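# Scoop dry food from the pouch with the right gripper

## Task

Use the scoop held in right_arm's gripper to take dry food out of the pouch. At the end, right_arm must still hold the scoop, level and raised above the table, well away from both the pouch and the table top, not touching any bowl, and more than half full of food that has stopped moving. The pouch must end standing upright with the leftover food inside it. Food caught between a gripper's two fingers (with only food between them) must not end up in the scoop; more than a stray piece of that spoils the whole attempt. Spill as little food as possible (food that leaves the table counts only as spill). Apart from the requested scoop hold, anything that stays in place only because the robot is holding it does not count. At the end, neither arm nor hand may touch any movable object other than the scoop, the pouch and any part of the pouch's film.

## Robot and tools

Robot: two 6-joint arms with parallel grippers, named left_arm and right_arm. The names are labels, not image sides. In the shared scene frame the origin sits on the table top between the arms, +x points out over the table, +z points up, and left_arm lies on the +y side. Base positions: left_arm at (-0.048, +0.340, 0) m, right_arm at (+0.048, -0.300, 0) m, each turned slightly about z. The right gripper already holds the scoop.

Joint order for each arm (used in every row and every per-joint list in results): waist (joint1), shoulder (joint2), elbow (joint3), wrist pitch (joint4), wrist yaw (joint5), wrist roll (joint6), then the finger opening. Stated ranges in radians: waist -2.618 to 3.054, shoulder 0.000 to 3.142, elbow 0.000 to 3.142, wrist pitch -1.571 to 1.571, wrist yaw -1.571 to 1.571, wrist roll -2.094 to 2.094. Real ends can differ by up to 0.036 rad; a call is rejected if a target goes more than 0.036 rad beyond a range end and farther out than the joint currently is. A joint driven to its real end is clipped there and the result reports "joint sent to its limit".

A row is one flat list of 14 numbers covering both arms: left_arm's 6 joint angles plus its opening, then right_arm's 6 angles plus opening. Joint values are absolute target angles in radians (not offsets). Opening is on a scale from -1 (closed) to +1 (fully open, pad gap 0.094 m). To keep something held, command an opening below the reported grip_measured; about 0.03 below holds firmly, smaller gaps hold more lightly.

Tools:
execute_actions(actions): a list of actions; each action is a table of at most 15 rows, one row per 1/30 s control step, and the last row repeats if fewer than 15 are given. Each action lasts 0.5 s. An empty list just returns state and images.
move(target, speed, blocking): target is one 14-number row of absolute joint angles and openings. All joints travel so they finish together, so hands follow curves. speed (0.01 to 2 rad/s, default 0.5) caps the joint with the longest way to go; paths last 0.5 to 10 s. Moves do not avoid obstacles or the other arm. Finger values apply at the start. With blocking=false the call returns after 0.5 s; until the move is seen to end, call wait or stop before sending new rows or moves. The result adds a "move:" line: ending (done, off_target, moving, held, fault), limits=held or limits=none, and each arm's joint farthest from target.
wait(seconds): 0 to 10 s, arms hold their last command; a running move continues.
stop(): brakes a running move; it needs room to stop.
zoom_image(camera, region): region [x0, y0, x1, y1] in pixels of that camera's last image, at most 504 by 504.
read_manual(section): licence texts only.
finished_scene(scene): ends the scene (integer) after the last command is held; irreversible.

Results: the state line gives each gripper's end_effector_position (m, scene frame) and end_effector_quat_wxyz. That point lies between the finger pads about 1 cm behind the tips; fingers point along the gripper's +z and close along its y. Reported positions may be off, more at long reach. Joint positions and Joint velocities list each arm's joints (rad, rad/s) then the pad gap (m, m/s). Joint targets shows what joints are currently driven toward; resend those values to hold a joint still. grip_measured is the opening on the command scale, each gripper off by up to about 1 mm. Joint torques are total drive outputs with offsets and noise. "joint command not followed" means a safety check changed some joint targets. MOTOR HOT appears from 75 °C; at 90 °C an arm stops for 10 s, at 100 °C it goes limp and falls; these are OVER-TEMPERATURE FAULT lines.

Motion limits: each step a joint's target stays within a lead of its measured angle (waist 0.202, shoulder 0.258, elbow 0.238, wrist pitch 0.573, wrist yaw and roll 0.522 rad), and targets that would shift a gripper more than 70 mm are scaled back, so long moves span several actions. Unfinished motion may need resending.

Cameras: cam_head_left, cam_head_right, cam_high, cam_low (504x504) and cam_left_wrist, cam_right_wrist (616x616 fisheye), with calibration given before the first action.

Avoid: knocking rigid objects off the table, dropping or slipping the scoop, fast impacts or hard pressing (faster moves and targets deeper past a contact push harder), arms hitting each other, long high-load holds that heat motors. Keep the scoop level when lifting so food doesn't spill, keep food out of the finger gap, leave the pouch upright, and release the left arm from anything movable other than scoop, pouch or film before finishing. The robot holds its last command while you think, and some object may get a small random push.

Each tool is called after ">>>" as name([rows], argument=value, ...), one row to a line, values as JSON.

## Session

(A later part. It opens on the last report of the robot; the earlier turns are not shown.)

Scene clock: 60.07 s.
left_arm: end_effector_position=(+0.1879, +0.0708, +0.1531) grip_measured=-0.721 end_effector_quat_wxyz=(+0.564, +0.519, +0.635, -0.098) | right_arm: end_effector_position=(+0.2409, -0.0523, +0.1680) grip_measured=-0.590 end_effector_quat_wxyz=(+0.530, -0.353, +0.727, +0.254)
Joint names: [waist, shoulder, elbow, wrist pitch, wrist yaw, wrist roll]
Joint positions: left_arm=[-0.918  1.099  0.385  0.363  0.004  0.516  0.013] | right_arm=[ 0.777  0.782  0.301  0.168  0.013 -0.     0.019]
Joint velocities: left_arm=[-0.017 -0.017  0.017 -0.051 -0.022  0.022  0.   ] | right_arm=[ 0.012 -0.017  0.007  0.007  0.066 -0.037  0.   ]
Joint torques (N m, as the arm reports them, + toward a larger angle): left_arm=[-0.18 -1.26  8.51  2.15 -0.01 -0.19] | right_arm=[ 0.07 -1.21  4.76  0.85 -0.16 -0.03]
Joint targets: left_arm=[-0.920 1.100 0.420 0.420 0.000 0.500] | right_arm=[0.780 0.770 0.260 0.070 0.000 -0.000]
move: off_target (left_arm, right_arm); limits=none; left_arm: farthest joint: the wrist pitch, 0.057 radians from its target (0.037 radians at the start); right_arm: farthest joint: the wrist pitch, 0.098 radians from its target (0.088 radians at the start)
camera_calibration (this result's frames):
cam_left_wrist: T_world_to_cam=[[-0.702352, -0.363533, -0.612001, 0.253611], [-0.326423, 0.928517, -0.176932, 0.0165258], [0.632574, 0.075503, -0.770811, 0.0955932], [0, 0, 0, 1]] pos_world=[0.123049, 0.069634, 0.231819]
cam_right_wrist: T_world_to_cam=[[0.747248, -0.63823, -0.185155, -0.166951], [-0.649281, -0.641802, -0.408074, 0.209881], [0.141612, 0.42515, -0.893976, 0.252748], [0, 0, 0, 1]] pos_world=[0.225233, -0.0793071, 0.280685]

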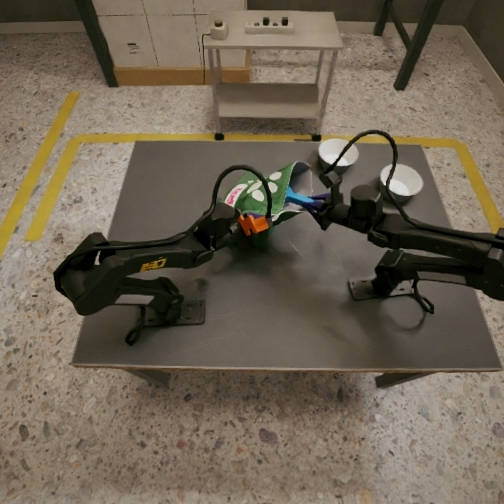

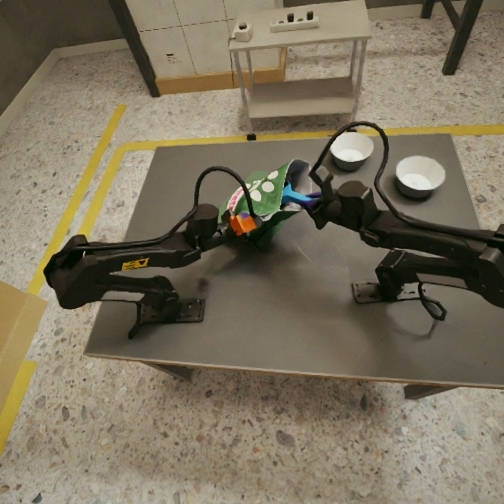

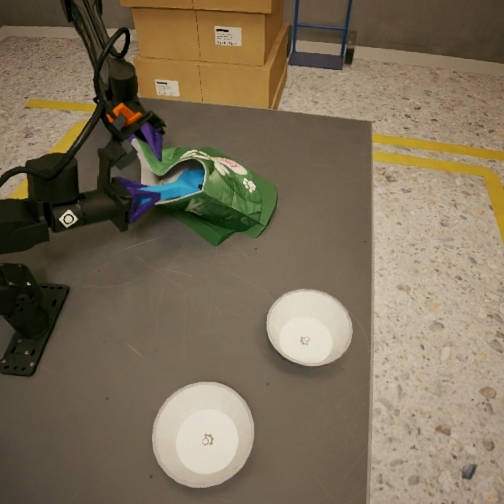

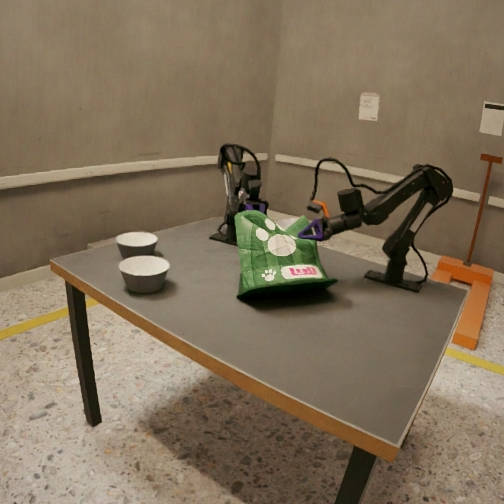

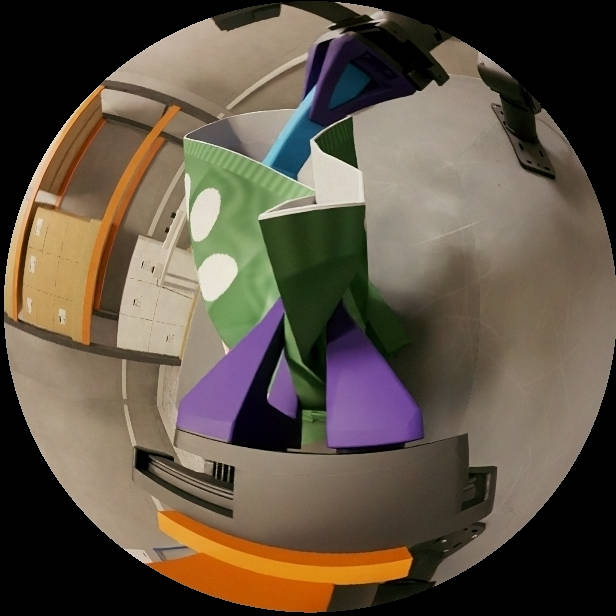

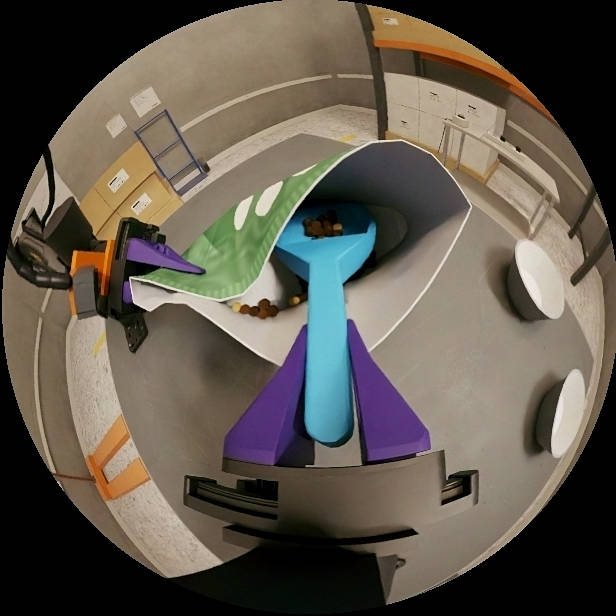

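>>> move(target=[-1.0,1.1,0.4,0.32,0,0.8,0.1,0.78,0.867,0.97,-0.8,0,0,-0.64], speed=0.25)

Scene clock: 64.67 s.
left_arm: end_effector_position=(+0.1779, +0.0610, +0.1563) grip_measured=+0.098 end_effector_quat_wxyz=(+0.578, +0.609, +0.543, -0.016) | right_arm: end_effector_position=(+0.2159, -0.0820, +0.2362) grip_measured=-0.590 end_effector_quat_wxyz=(+0.376, -0.400, +0.816, +0.183)
Joint names: [waist, shoulder, elbow, wrist pitch, wrist yaw, wrist roll]
Joint positions: left_arm=[-0.98   1.099  0.385  0.376 -0.041  0.8    0.052] | right_arm=[ 0.777  0.858  0.938 -0.789  0.004 -0.     0.019]
Joint velocities: left_arm=[-0.032  0.002 -0.017  0.095  0.037 -0.007 -0.   ] | right_arm=[-0.007  0.007 -0.002  0.022  0.037  0.022  0.   ]
Joint torques (N m, as the arm reports them, + toward a larger angle): left_arm=[-1.52 -1.36  7.19  1.25  0.35 -0.02] | right_arm=[ 0.06  0.14 10.21  1.55 -0.06  0.  ]
Joint targets: left_arm=[-1.000 1.100 0.400 0.320 -0.000 0.800] | right_arm=[0.780 0.867 0.970 -0.800 -0.000 0.000]
move: off_target (left_arm, right_arm); limits=none; left_arm: farthest joint: the wrist pitch, 0.056 radians from its target (0.043 radians at the start); right_arm: farthest joint: the elbow, 0.032 radians from its target (0.669 radians at the start)
camera_calibration (this result's frames):
cam_left_wrist: T_world_to_cam=[[-0.573634, -0.1663, -0.802053, 0.239769], [-0.188625, 0.979677, -0.0682229, -0.0216912], [0.797098, 0.112152, -0.593344, 0.045837], [0, 0, 0, 1]] pos_world=[0.0969114, 0.0559831, 0.218025]
cam_right_wrist: T_world_to_cam=[[0.71008, -0.686156, -0.158037, -0.156918], [-0.697827, -0.715721, -0.027949, 0.11707], [-0.0939326, 0.130128, -0.987038, 0.378523], [0, 0, 0, 1]] pos_world=[0.228675, -0.0731373, 0.35209]

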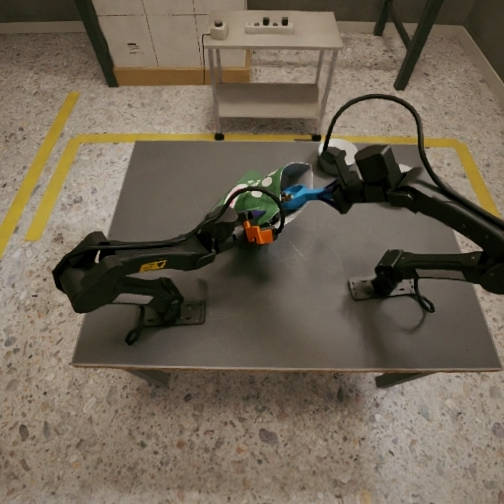

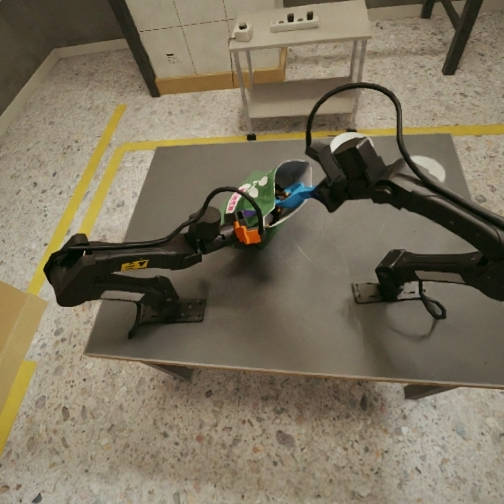

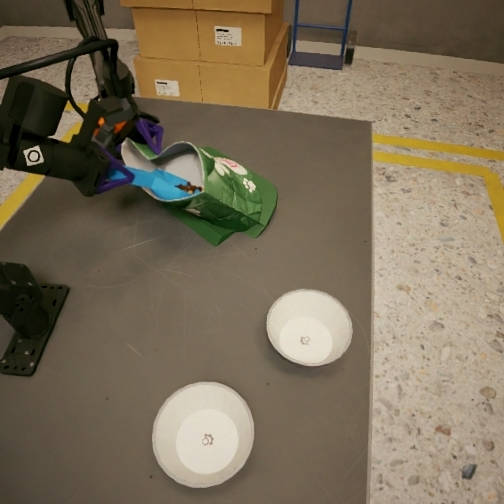

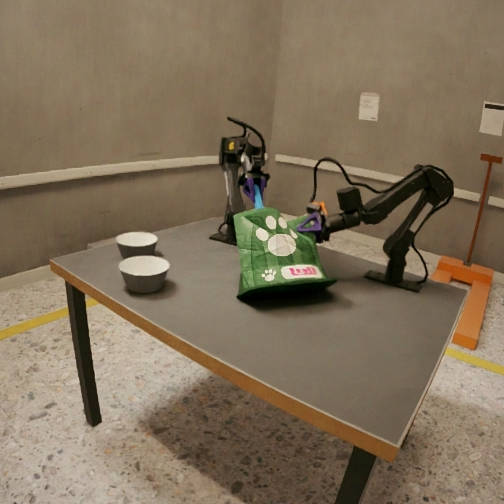

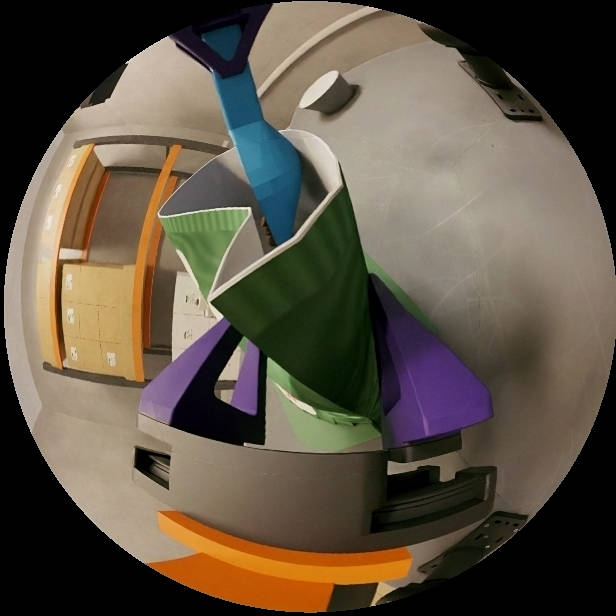

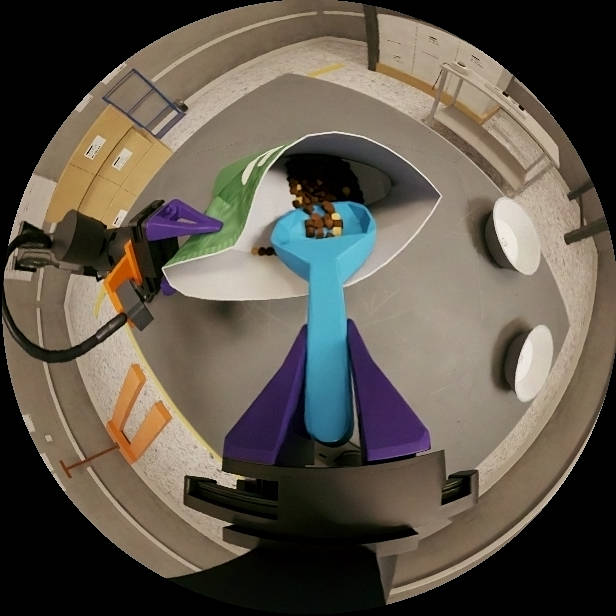

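>>> move(target=[-1.0,1.1,0.4,0.32,0,0.8,0.1,0.78,1.26,1.09,-0.78,0,0,-0.64], speed=0.15)

>>> move(target=[-1.0,1.1,0.4,0.32,0,0.8,0.1,0.78,0.8,0.26,0.1,0,0,-0.64], speed=0.2)

Scene clock: 68.03 s.
left_arm: end_effector_position=(+0.1783, +0.0612, +0.1565) grip_measured=+0.098 end_effector_quat_wxyz=(+0.578, +0.609, +0.542, -0.014) | right_arm: end_effector_position=(+0.2520, -0.0386, +0.1994) grip_measured=-0.590 end_effector_quat_wxyz=(+0.297, -0.414, +0.849, +0.138)
Joint names: [waist, shoulder, elbow, wrist pitch, wrist yaw, wrist roll]
Joint positions: left_arm=[-0.98   1.099  0.385  0.377 -0.043  0.804  0.052] | right_arm=[ 0.777  1.212  1.086 -0.777  0.016 -0.     0.019]
Joint velocities: left_arm=[ 0.017 -0.002  0.012 -0.007 -0.007 -0.081 -0.001] | right_arm=[ 0.002  0.002  0.007  0.022 -0.007 -0.022 -0.   ]
Joint torques (N m, as the arm reports them, + toward a larger angle): left_arm=[-1.37 -1.49  7.22  1.24  0.39 -0.09] | right_arm=[ 0.06  0.05  8.03  1.38 -0.17 -0.01]
Joint targets: left_arm=[-1.000 1.100 0.400 0.320 -0.000 0.800] | right_arm=[0.780 1.260 1.090 -0.780 -0.000 0.000]
move: off_target (left_arm, right_arm); limits=none; left_arm: farthest joint: the wrist pitch, 0.057 radians from its target (0.056 radians at the start); right_arm: farthest joint: the shoulder, 0.048 radians from its target (0.402 radians at the start)
camera_calibration (this result's frames):
cam_left_wrist: T_world_to_cam=[[-0.57022, -0.164799, -0.804792, 0.239882], [-0.189104, 0.979694, -0.0666277, -0.0219853], [0.79943, 0.114197, -0.589806, 0.0445484], [0, 0, 0, 1]] pos_world=[0.0970146, 0.0559838, 0.217865]
cam_right_wrist: T_world_to_cam=[[0.688518, -0.714356, -0.125052, -0.160806], [-0.695791, -0.699306, 0.163847, 0.134191], [-0.204495, -0.025801, -0.978528, 0.360037], [0, 0, 0, 1]] pos_world=[0.277713, -0.0117429, 0.31021]

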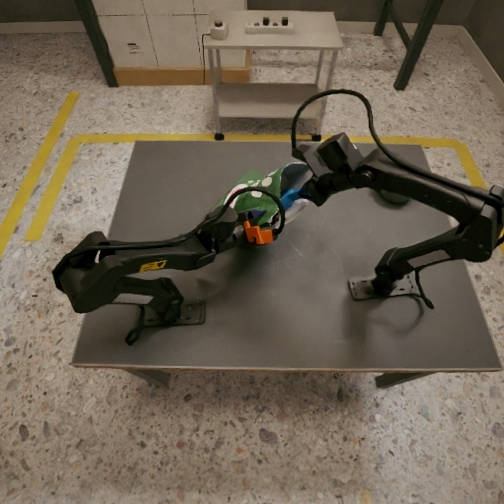

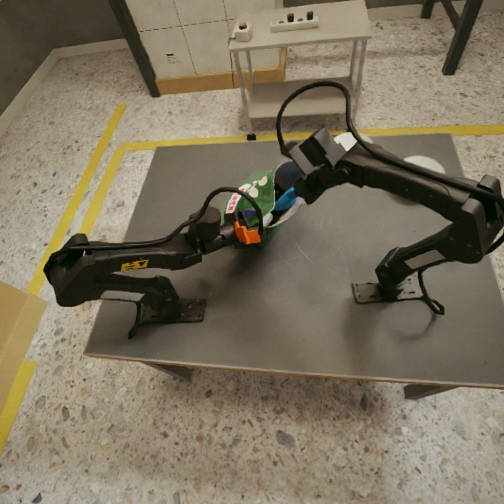

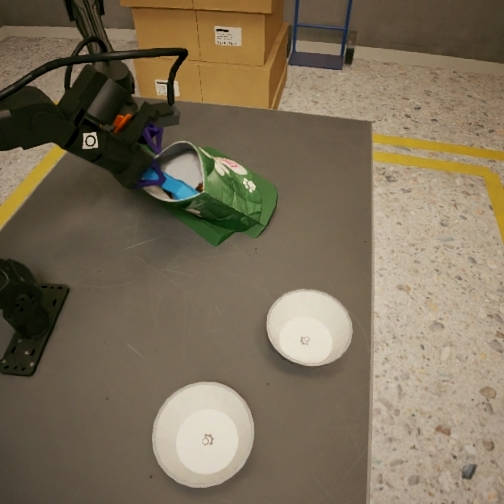

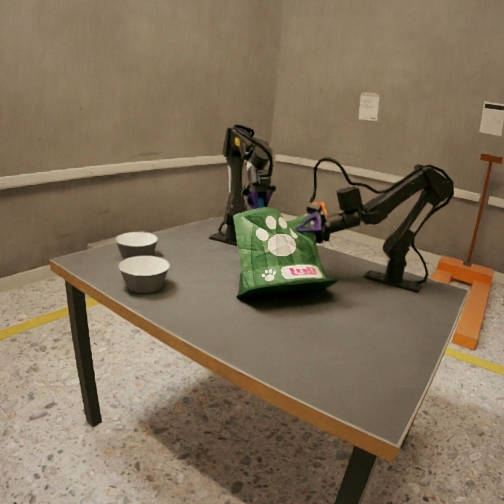

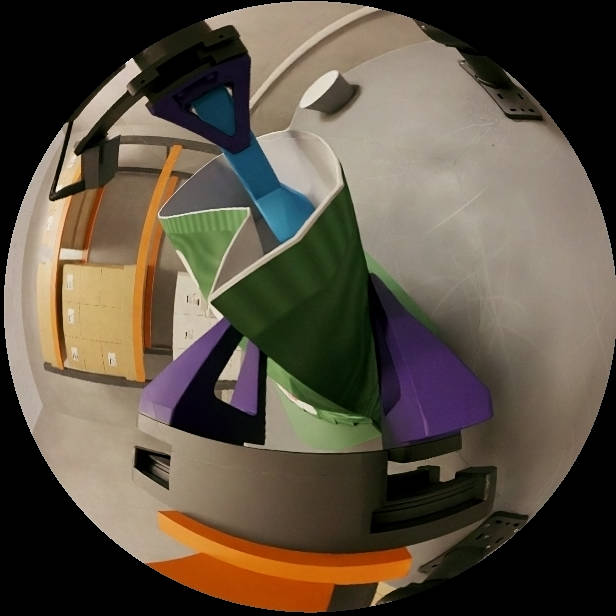

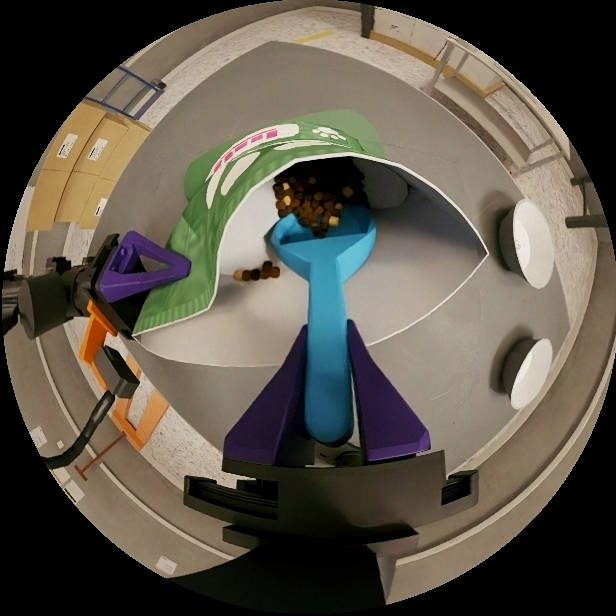

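Scene clock: 72.87 s.
left_arm: end_effector_position=(+0.1803, +0.0623, +0.1577) grip_measured=+0.098 end_effector_quat_wxyz=(+0.581, +0.606, +0.543, -0.008) | right_arm: end_effector_position=(+0.2420, -0.0507, +0.1614) grip_measured=-0.590 end_effector_quat_wxyz=(+0.523, -0.358, +0.732, +0.250)
Joint names: [waist, shoulder, elbow, wrist pitch, wrist yaw, wrist roll]
Joint positions: left_arm=[-0.98   1.099  0.385  0.382 -0.056  0.808  0.052] | right_arm=[ 0.777  0.811  0.302  0.175  0.013 -0.005  0.019]
Joint velocities: left_arm=[-0.002 -0.002  0.012  0.022  0.022 -0.022 -0.   ] | right_arm=[ 0.012 -0.007 -0.002 -0.022  0.007  0.007 -0.   ]
Joint torques (N m, as the arm reports them, + toward a larger angle): left_arm=[-1.45 -1.47  7.12  1.19  0.49 -0.09] | right_arm=[ 0.08 -1.32  4.7   1.1  -0.15  0.01]
Joint targets: left_arm=[-1.000 1.100 0.400 0.320 0.000 0.800] | right_arm=[0.780 0.800 0.260 0.100 -0.000 -0.000]
move: off_target (left_arm, right_arm); limits=none; left_arm: farthest joint: the wrist pitch, 0.062 radians from its target (0.057 radians at the start); right_arm: farthest joint: the wrist pitch, 0.075 radians from its target (0.877 radians at the start)
camera_calibration (this result's frames):
cam_left_wrist: T_world_to_cam=[[-0.561153, -0.170557, -0.809949, 0.241767], [-0.199034, 0.977632, -0.0679708, -0.0204799], [0.803426, 0.123066, -0.582548, 0.041185], [0, 0, 0, 1]] pos_world=[0.0985027, 0.0561882, 0.218419]
cam_right_wrist: T_world_to_cam=[[0.746631, -0.640439, -0.179947, -0.168826], [-0.651993, -0.650772, -0.389103, 0.206066], [0.132092, 0.407841, -0.903448, 0.248902], [0, 0, 0, 1]] pos_world=[0.227526, -0.0755334, 0.274671]

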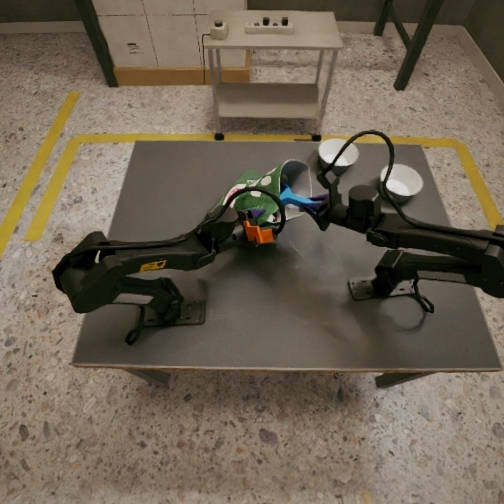

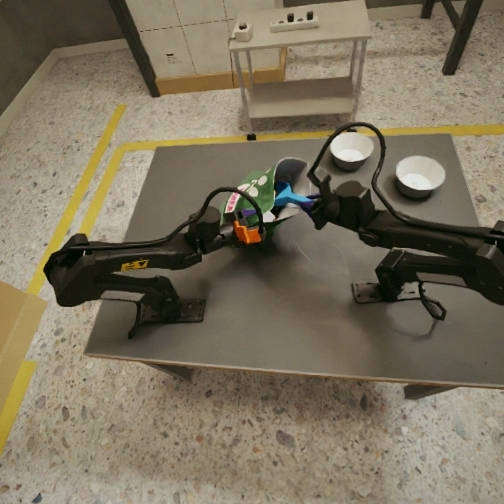

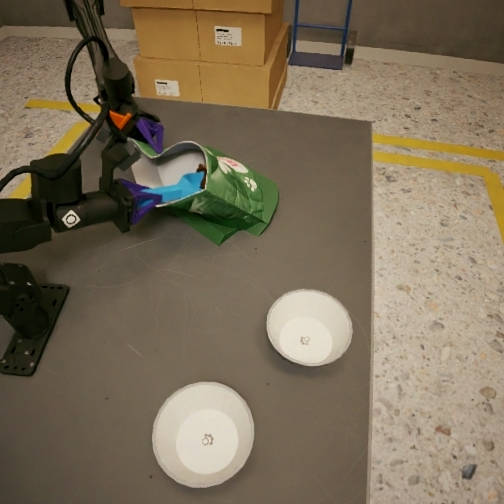

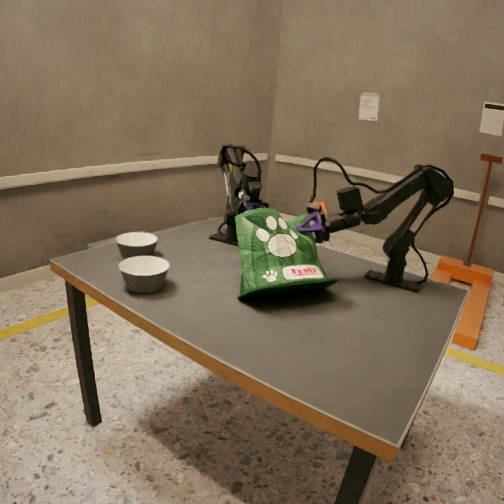

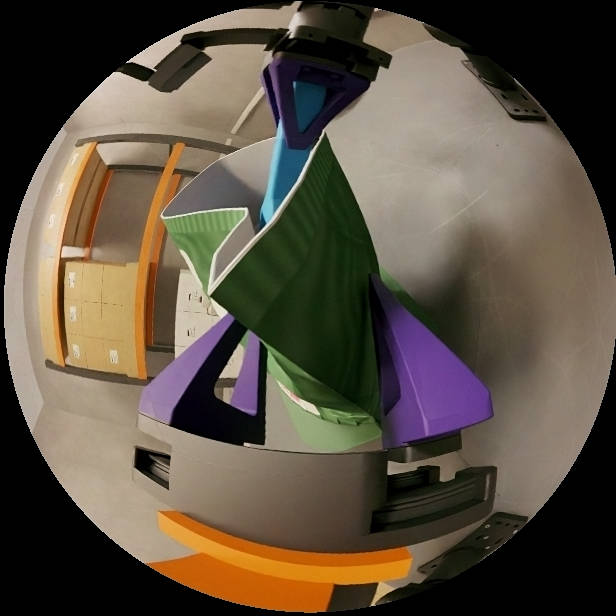

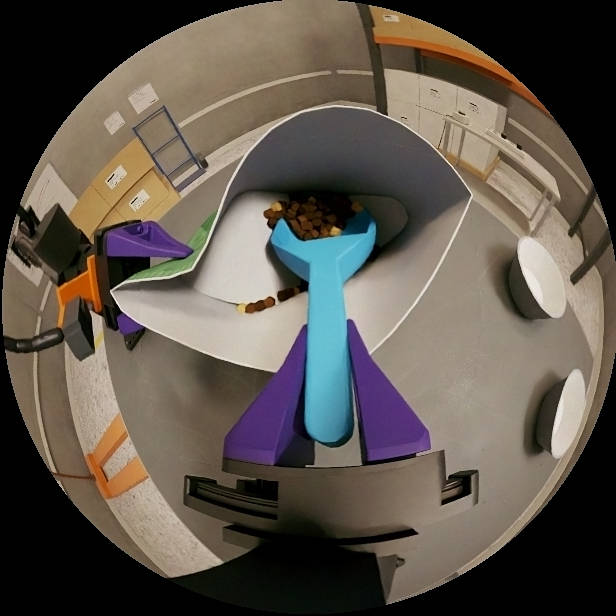

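>>> move(target=[-1.0,1.1,0.4,0.32,0,0.8,0.1,0.78,0.6,0.05,0.5,0,0,-0.64], speed=0.15)

>>> move(target=[-1.0,1.1,0.4,0.32,0,0.8,0.1,0.78,0.05,0.15,-0.05,0,0,-0.64], speed=0.15)

>>> move(target=[-1.0,1.1,0.4,0.32,0,0.8,0.1,0.78,0.02,0.6,-0.5,0,0,-0.64], speed=0.15)

Scene clock: 75.93 s.
left_arm: end_effector_position=(+0.1804, +0.0622, +0.1582) grip_measured=+0.098 end_effector_quat_wxyz=(+0.582, +0.606, +0.542, -0.007) | right_arm: end_effector_position=(+0.2260, -0.0669, +0.1772) grip_measured=-0.590 end_effector_quat_wxyz=(+0.612, -0.324, +0.655, +0.301)
Joint names: [waist, shoulder, elbow, wrist pitch, wrist yaw, wrist roll]
Joint positions: left_arm=[-0.98   1.099  0.385  0.384 -0.056  0.809  0.052] | right_arm=[ 0.777  0.625  0.067  0.489 -0.003 -0.003  0.019]
Joint velocities: left_arm=[-0.002 -0.027 -0.007 -0.066 -0.022  0.037  0.001] | right_arm=[-0.002 -0.002 -0.002 -0.037 -0.037 -0.022  0.   ]
Joint torques (N m, as the arm reports them, + toward a larger angle): left_arm=[-1.51 -1.4   7.13  1.19  0.48 -0.14] | right_arm=[ 0.06 -1.19  6.72  2.11  0.01  0.  ]
Joint targets: left_arm=[-1.000 1.100 0.400 0.320 -0.000 0.800] | right_arm=[0.780 0.600 0.050 0.500 0.000 -0.000]
move: off_target (left_arm, right_arm); limits=none; left_arm: farthest joint: the wrist pitch, 0.064 radians from its target (0.062 radians at the start); right_arm: farthest joint: the shoulder, 0.025 radians from its target (0.211 radians at the start)
camera_calibration (this result's frames):
cam_left_wrist: T_world_to_cam=[[-0.55907, -0.170614, -0.811376, 0.242052], [-0.198603, 0.977667, -0.0687359, -0.0203033], [0.804983, 0.122714, -0.580469, 0.0407511], [0, 0, 0, 1]] pos_world=[0.098488, 0.0561467, 0.218655]
cam_right_wrist: T_world_to_cam=[[0.785265, -0.5892, -0.190267, -0.167865], [-0.563211, -0.552091, -0.614808, 0.217811], [0.2572, 0.589948, -0.765382, 0.231318], [0, 0, 0, 1]] pos_world=[0.194997, -0.11512, 0.27902]

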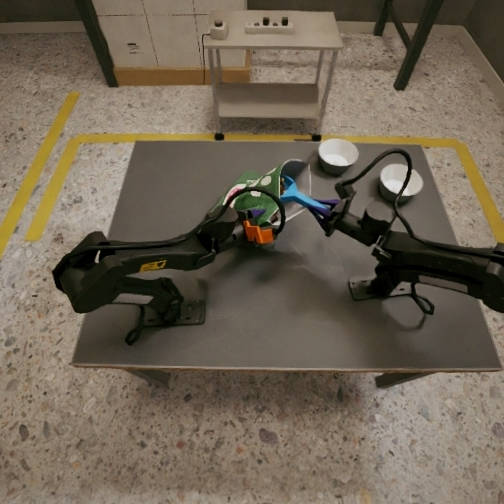

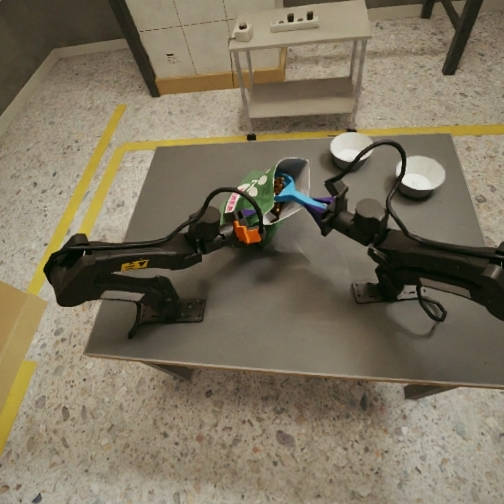

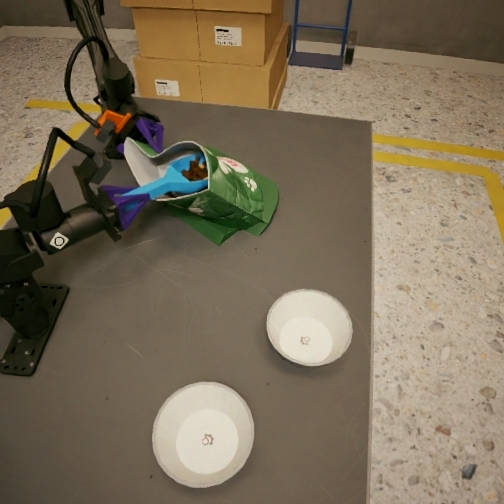

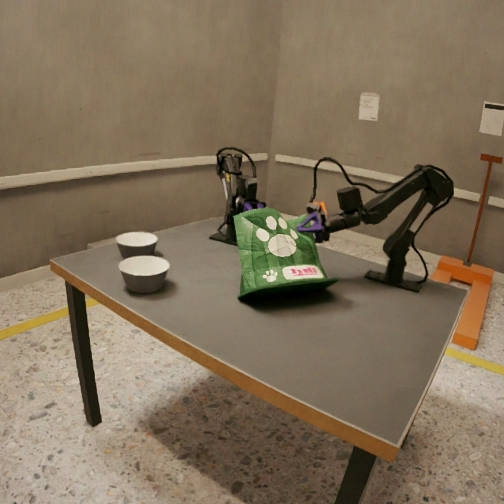

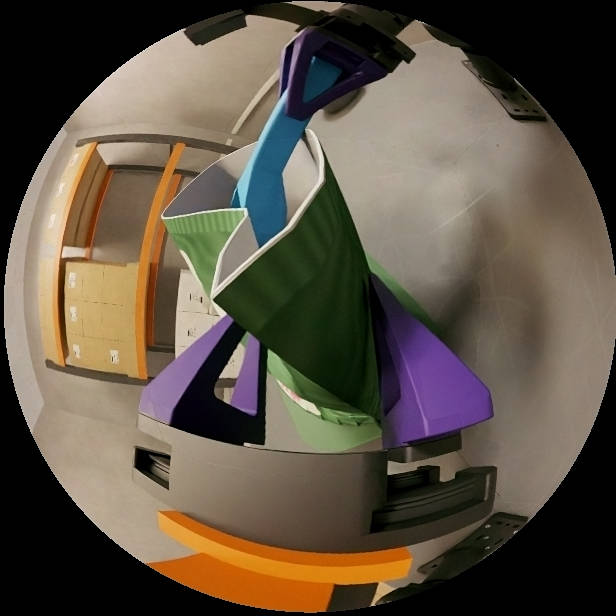

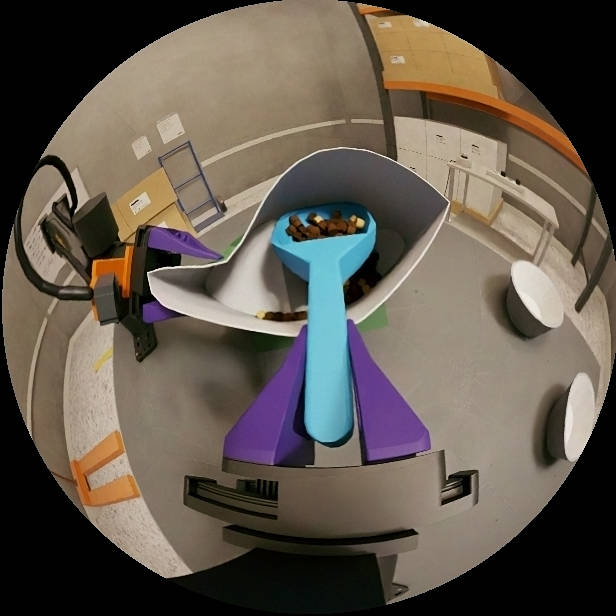

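Scene clock: 80.33 s.
left_arm: end_effector_position=(+0.1802, +0.0621, +0.1579) grip_measured=+0.098 end_effector_quat_wxyz=(+0.581, +0.608, +0.541, -0.007) | right_arm: end_effector_position=(+0.1979, -0.1028, +0.2008) grip_measured=-0.590 end_effector_quat_wxyz=(+0.625, -0.319, +0.643, +0.308)
Joint names: [waist, shoulder, elbow, wrist pitch, wrist yaw, wrist roll]
Joint positions: left_arm=[-0.98   1.099  0.385  0.383 -0.055  0.812  0.052] | right_arm=[ 0.777  0.078  0.115 -0.065 -0.004 -0.003  0.019]
Joint velocities: left_arm=[-0.002  0.002 -0.012 -0.022 -0.051  0.022 -0.   ] | right_arm=[ 0.007  0.007 -0.037 -0.022 -0.022 -0.022 -0.001]
Joint torques (N m, as the arm reports them, + toward a larger angle): left_arm=[-1.4  -1.46  7.13  1.18  0.48 -0.14] | right_arm=[ 0.12  0.21 10.95  2.18  0.01  0.  ]
Joint targets: left_arm=[-1.000 1.100 0.400 0.320 0.000 0.800] | right_arm=[0.780 0.050 0.150 -0.050 -0.000 -0.000]
move: off_target (left_arm, right_arm); limits=none; left_arm: farthest joint: the wrist pitch, 0.063 radians from its target (0.064 radians at the start); right_arm: farthest joint: the elbow, 0.035 radians from its target (0.083 radians at the start)
camera_calibration (this result's frames):
cam_left_wrist: T_world_to_cam=[[-0.558859, -0.167889, -0.81209, 0.241608], [-0.196776, 0.97817, -0.0668079, -0.0209705], [0.805578, 0.122463, -0.579696, 0.0405565], [0, 0, 0, 1]] pos_world=[0.0982272, 0.0561094, 0.218317]
cam_right_wrist: T_world_to_cam=[[0.790752, -0.582024, -0.189631, -0.162964], [-0.547146, -0.533118, -0.645303, 0.201605], [0.274487, 0.614031, -0.740016, 0.271791], [0, 0, 0, 1]] pos_world=[0.164568, -0.154258, 0.300323]

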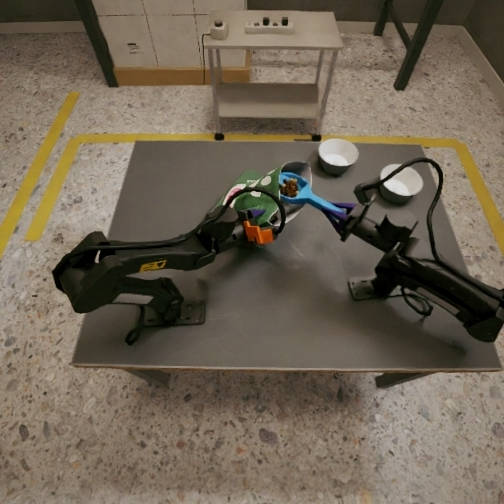

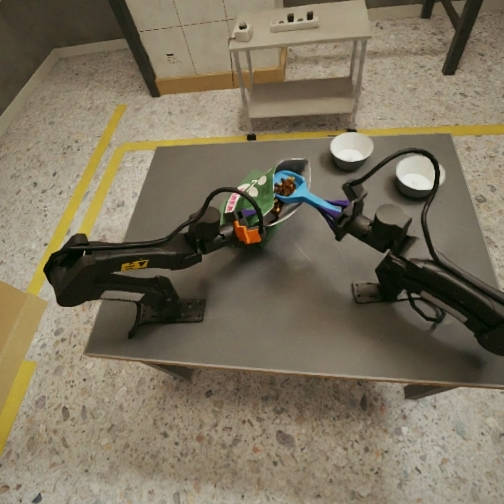

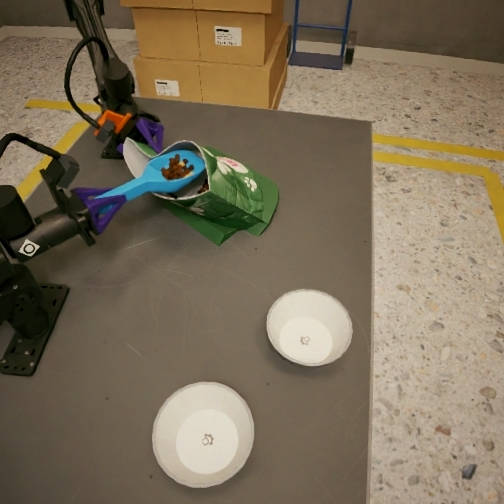

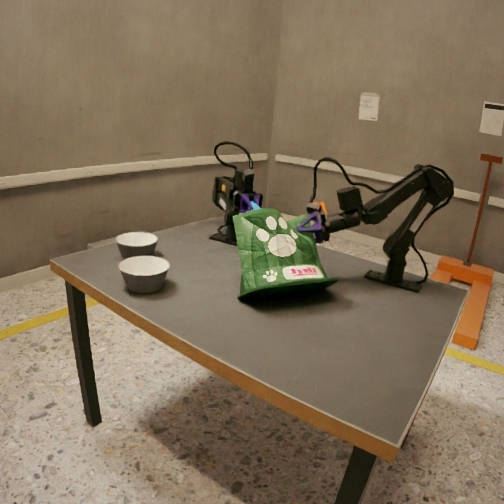

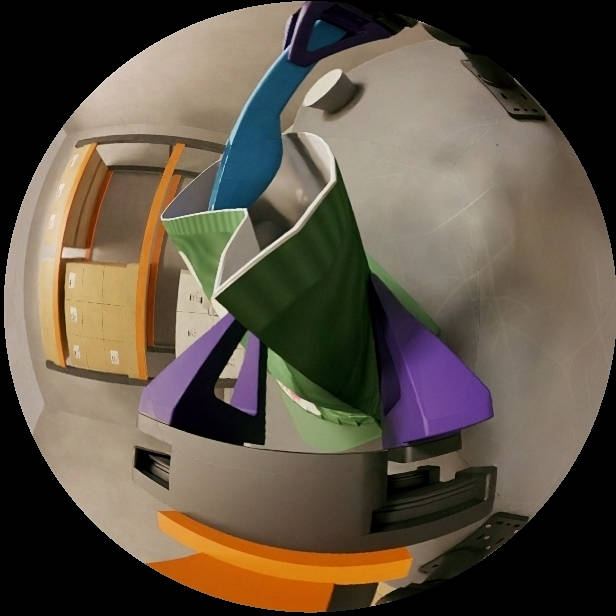

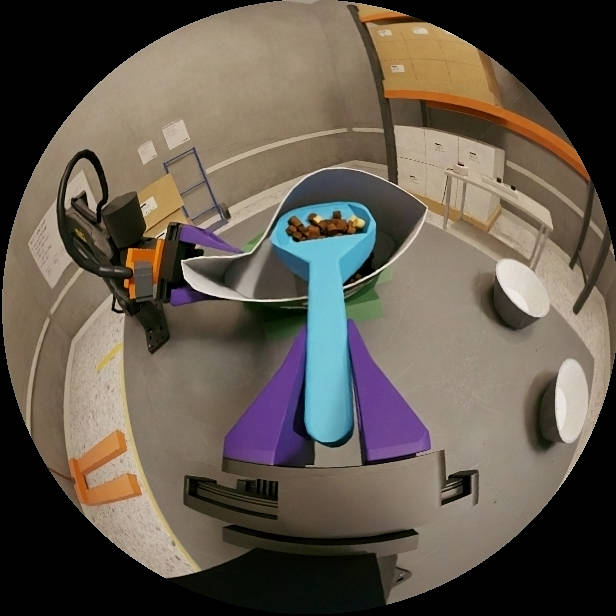

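Scene clock: 84.17 s.
left_arm: end_effector_position=(+0.1802, +0.0622, +0.1579) grip_measured=+0.098 end_effector_quat_wxyz=(+0.581, +0.608, +0.541, -0.006) | right_arm: end_effector_position=(+0.1618, -0.1515, +0.3067) grip_measured=-0.590 end_effector_quat_wxyz=(+0.638, -0.311, +0.632, +0.311)
Joint names: [waist, shoulder, elbow, wrist pitch, wrist yaw, wrist roll]
Joint positions: left_arm=[-0.98   1.099  0.385  0.383 -0.056  0.814  0.052] | right_arm=[ 0.777  0.046  0.568 -0.515  0.002 -0.003  0.019]
Joint velocities: left_arm=[ 0.012 -0.012 -0.007  0.022 -0.051  0.051 -0.001] | right_arm=[-0.002  0.007 -0.027 -0.037 -0.007 -0.037  0.   ]
Joint torques (N m, as the arm reports them, + toward a larger angle): left_arm=[-1.3  -1.43  7.13  1.18  0.47 -0.16] | right_arm=[ 0.15  1.74  8.89  2.14 -0.04  0.01]
Joint targets: left_arm=[-1.000 1.100 0.400 0.320 -0.000 0.800] | right_arm=[0.780 0.020 0.600 -0.500 0.000 0.000]
move: off_target (left_arm, right_arm); limits=none; left_arm: farthest joint: the wrist pitch, 0.063 radians from its target (0.063 radians at the start); right_arm: farthest joint: the elbow, 0.032 radians from its target (0.485 radians at the start)
camera_calibration (this result's frames):
cam_left_wrist: T_world_to_cam=[[-0.557717, -0.166721, -0.813115, 0.241529], [-0.196426, 0.978304, -0.0658623, -0.0212243], [0.806454, 0.122985, -0.578365, 0.0401097], [0, 0, 0, 1]] pos_world=[0.0981891, 0.0560989, 0.218191]
cam_right_wrist: T_world_to_cam=[[0.791178, -0.581734, -0.188738, -0.142966], [-0.535904, -0.510733, -0.672279, 0.233988], [0.294693, 0.633038, -0.715835, 0.382162], [0, 0, 0, 1]] pos_world=[0.125886, -0.205586, 0.403887]

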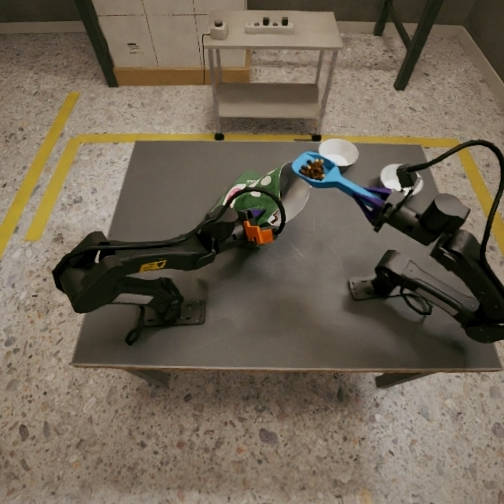

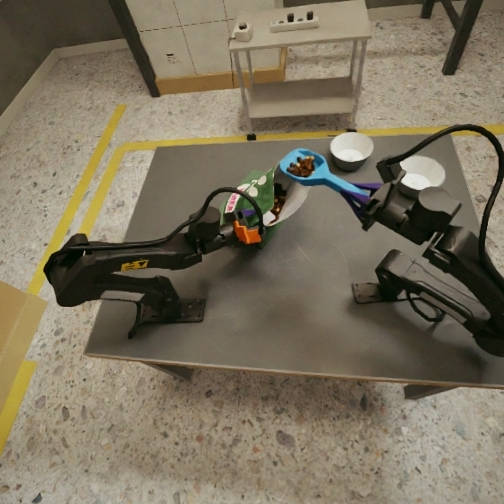

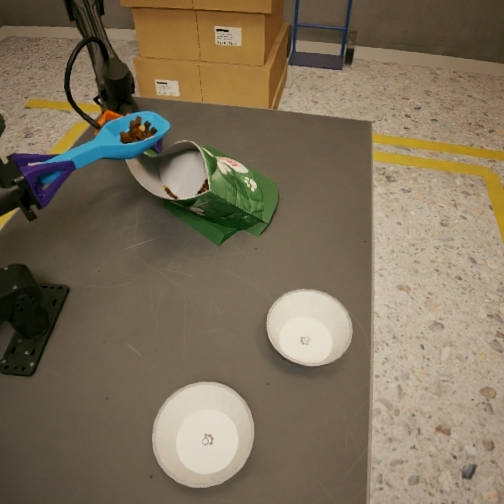

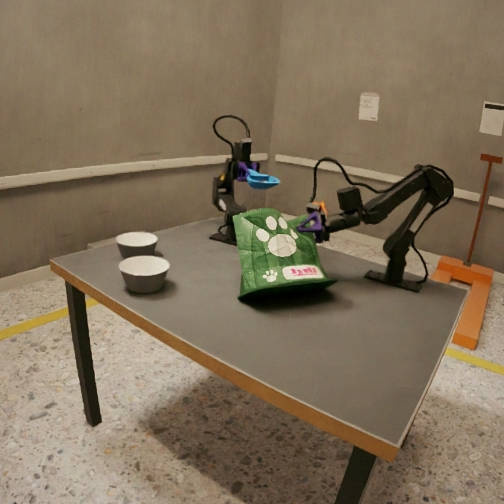

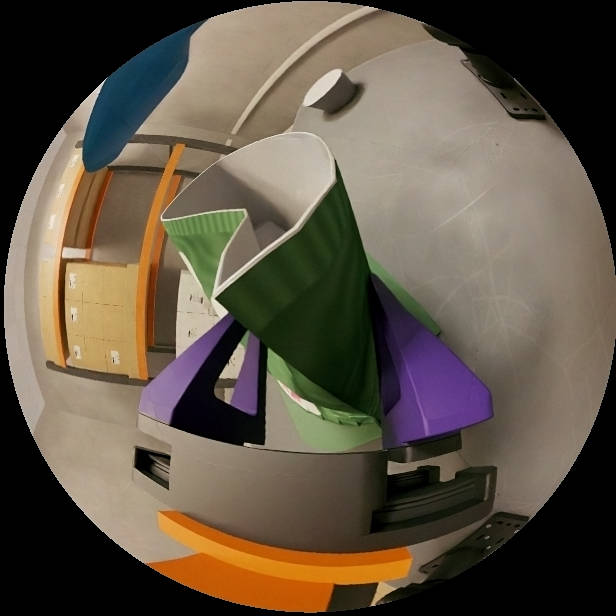

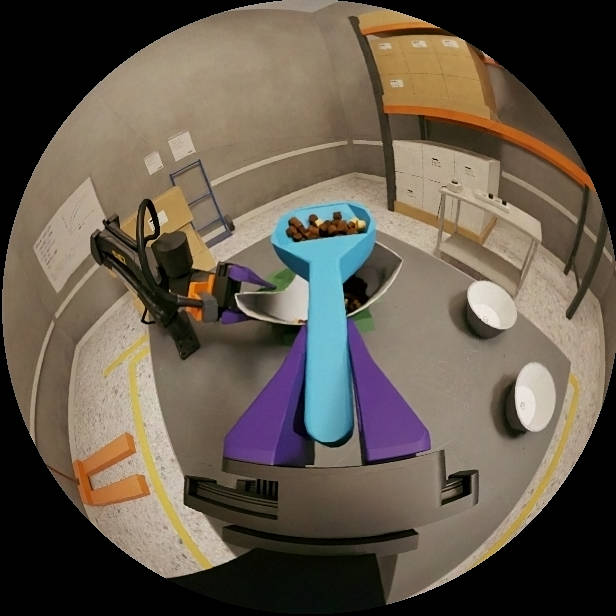

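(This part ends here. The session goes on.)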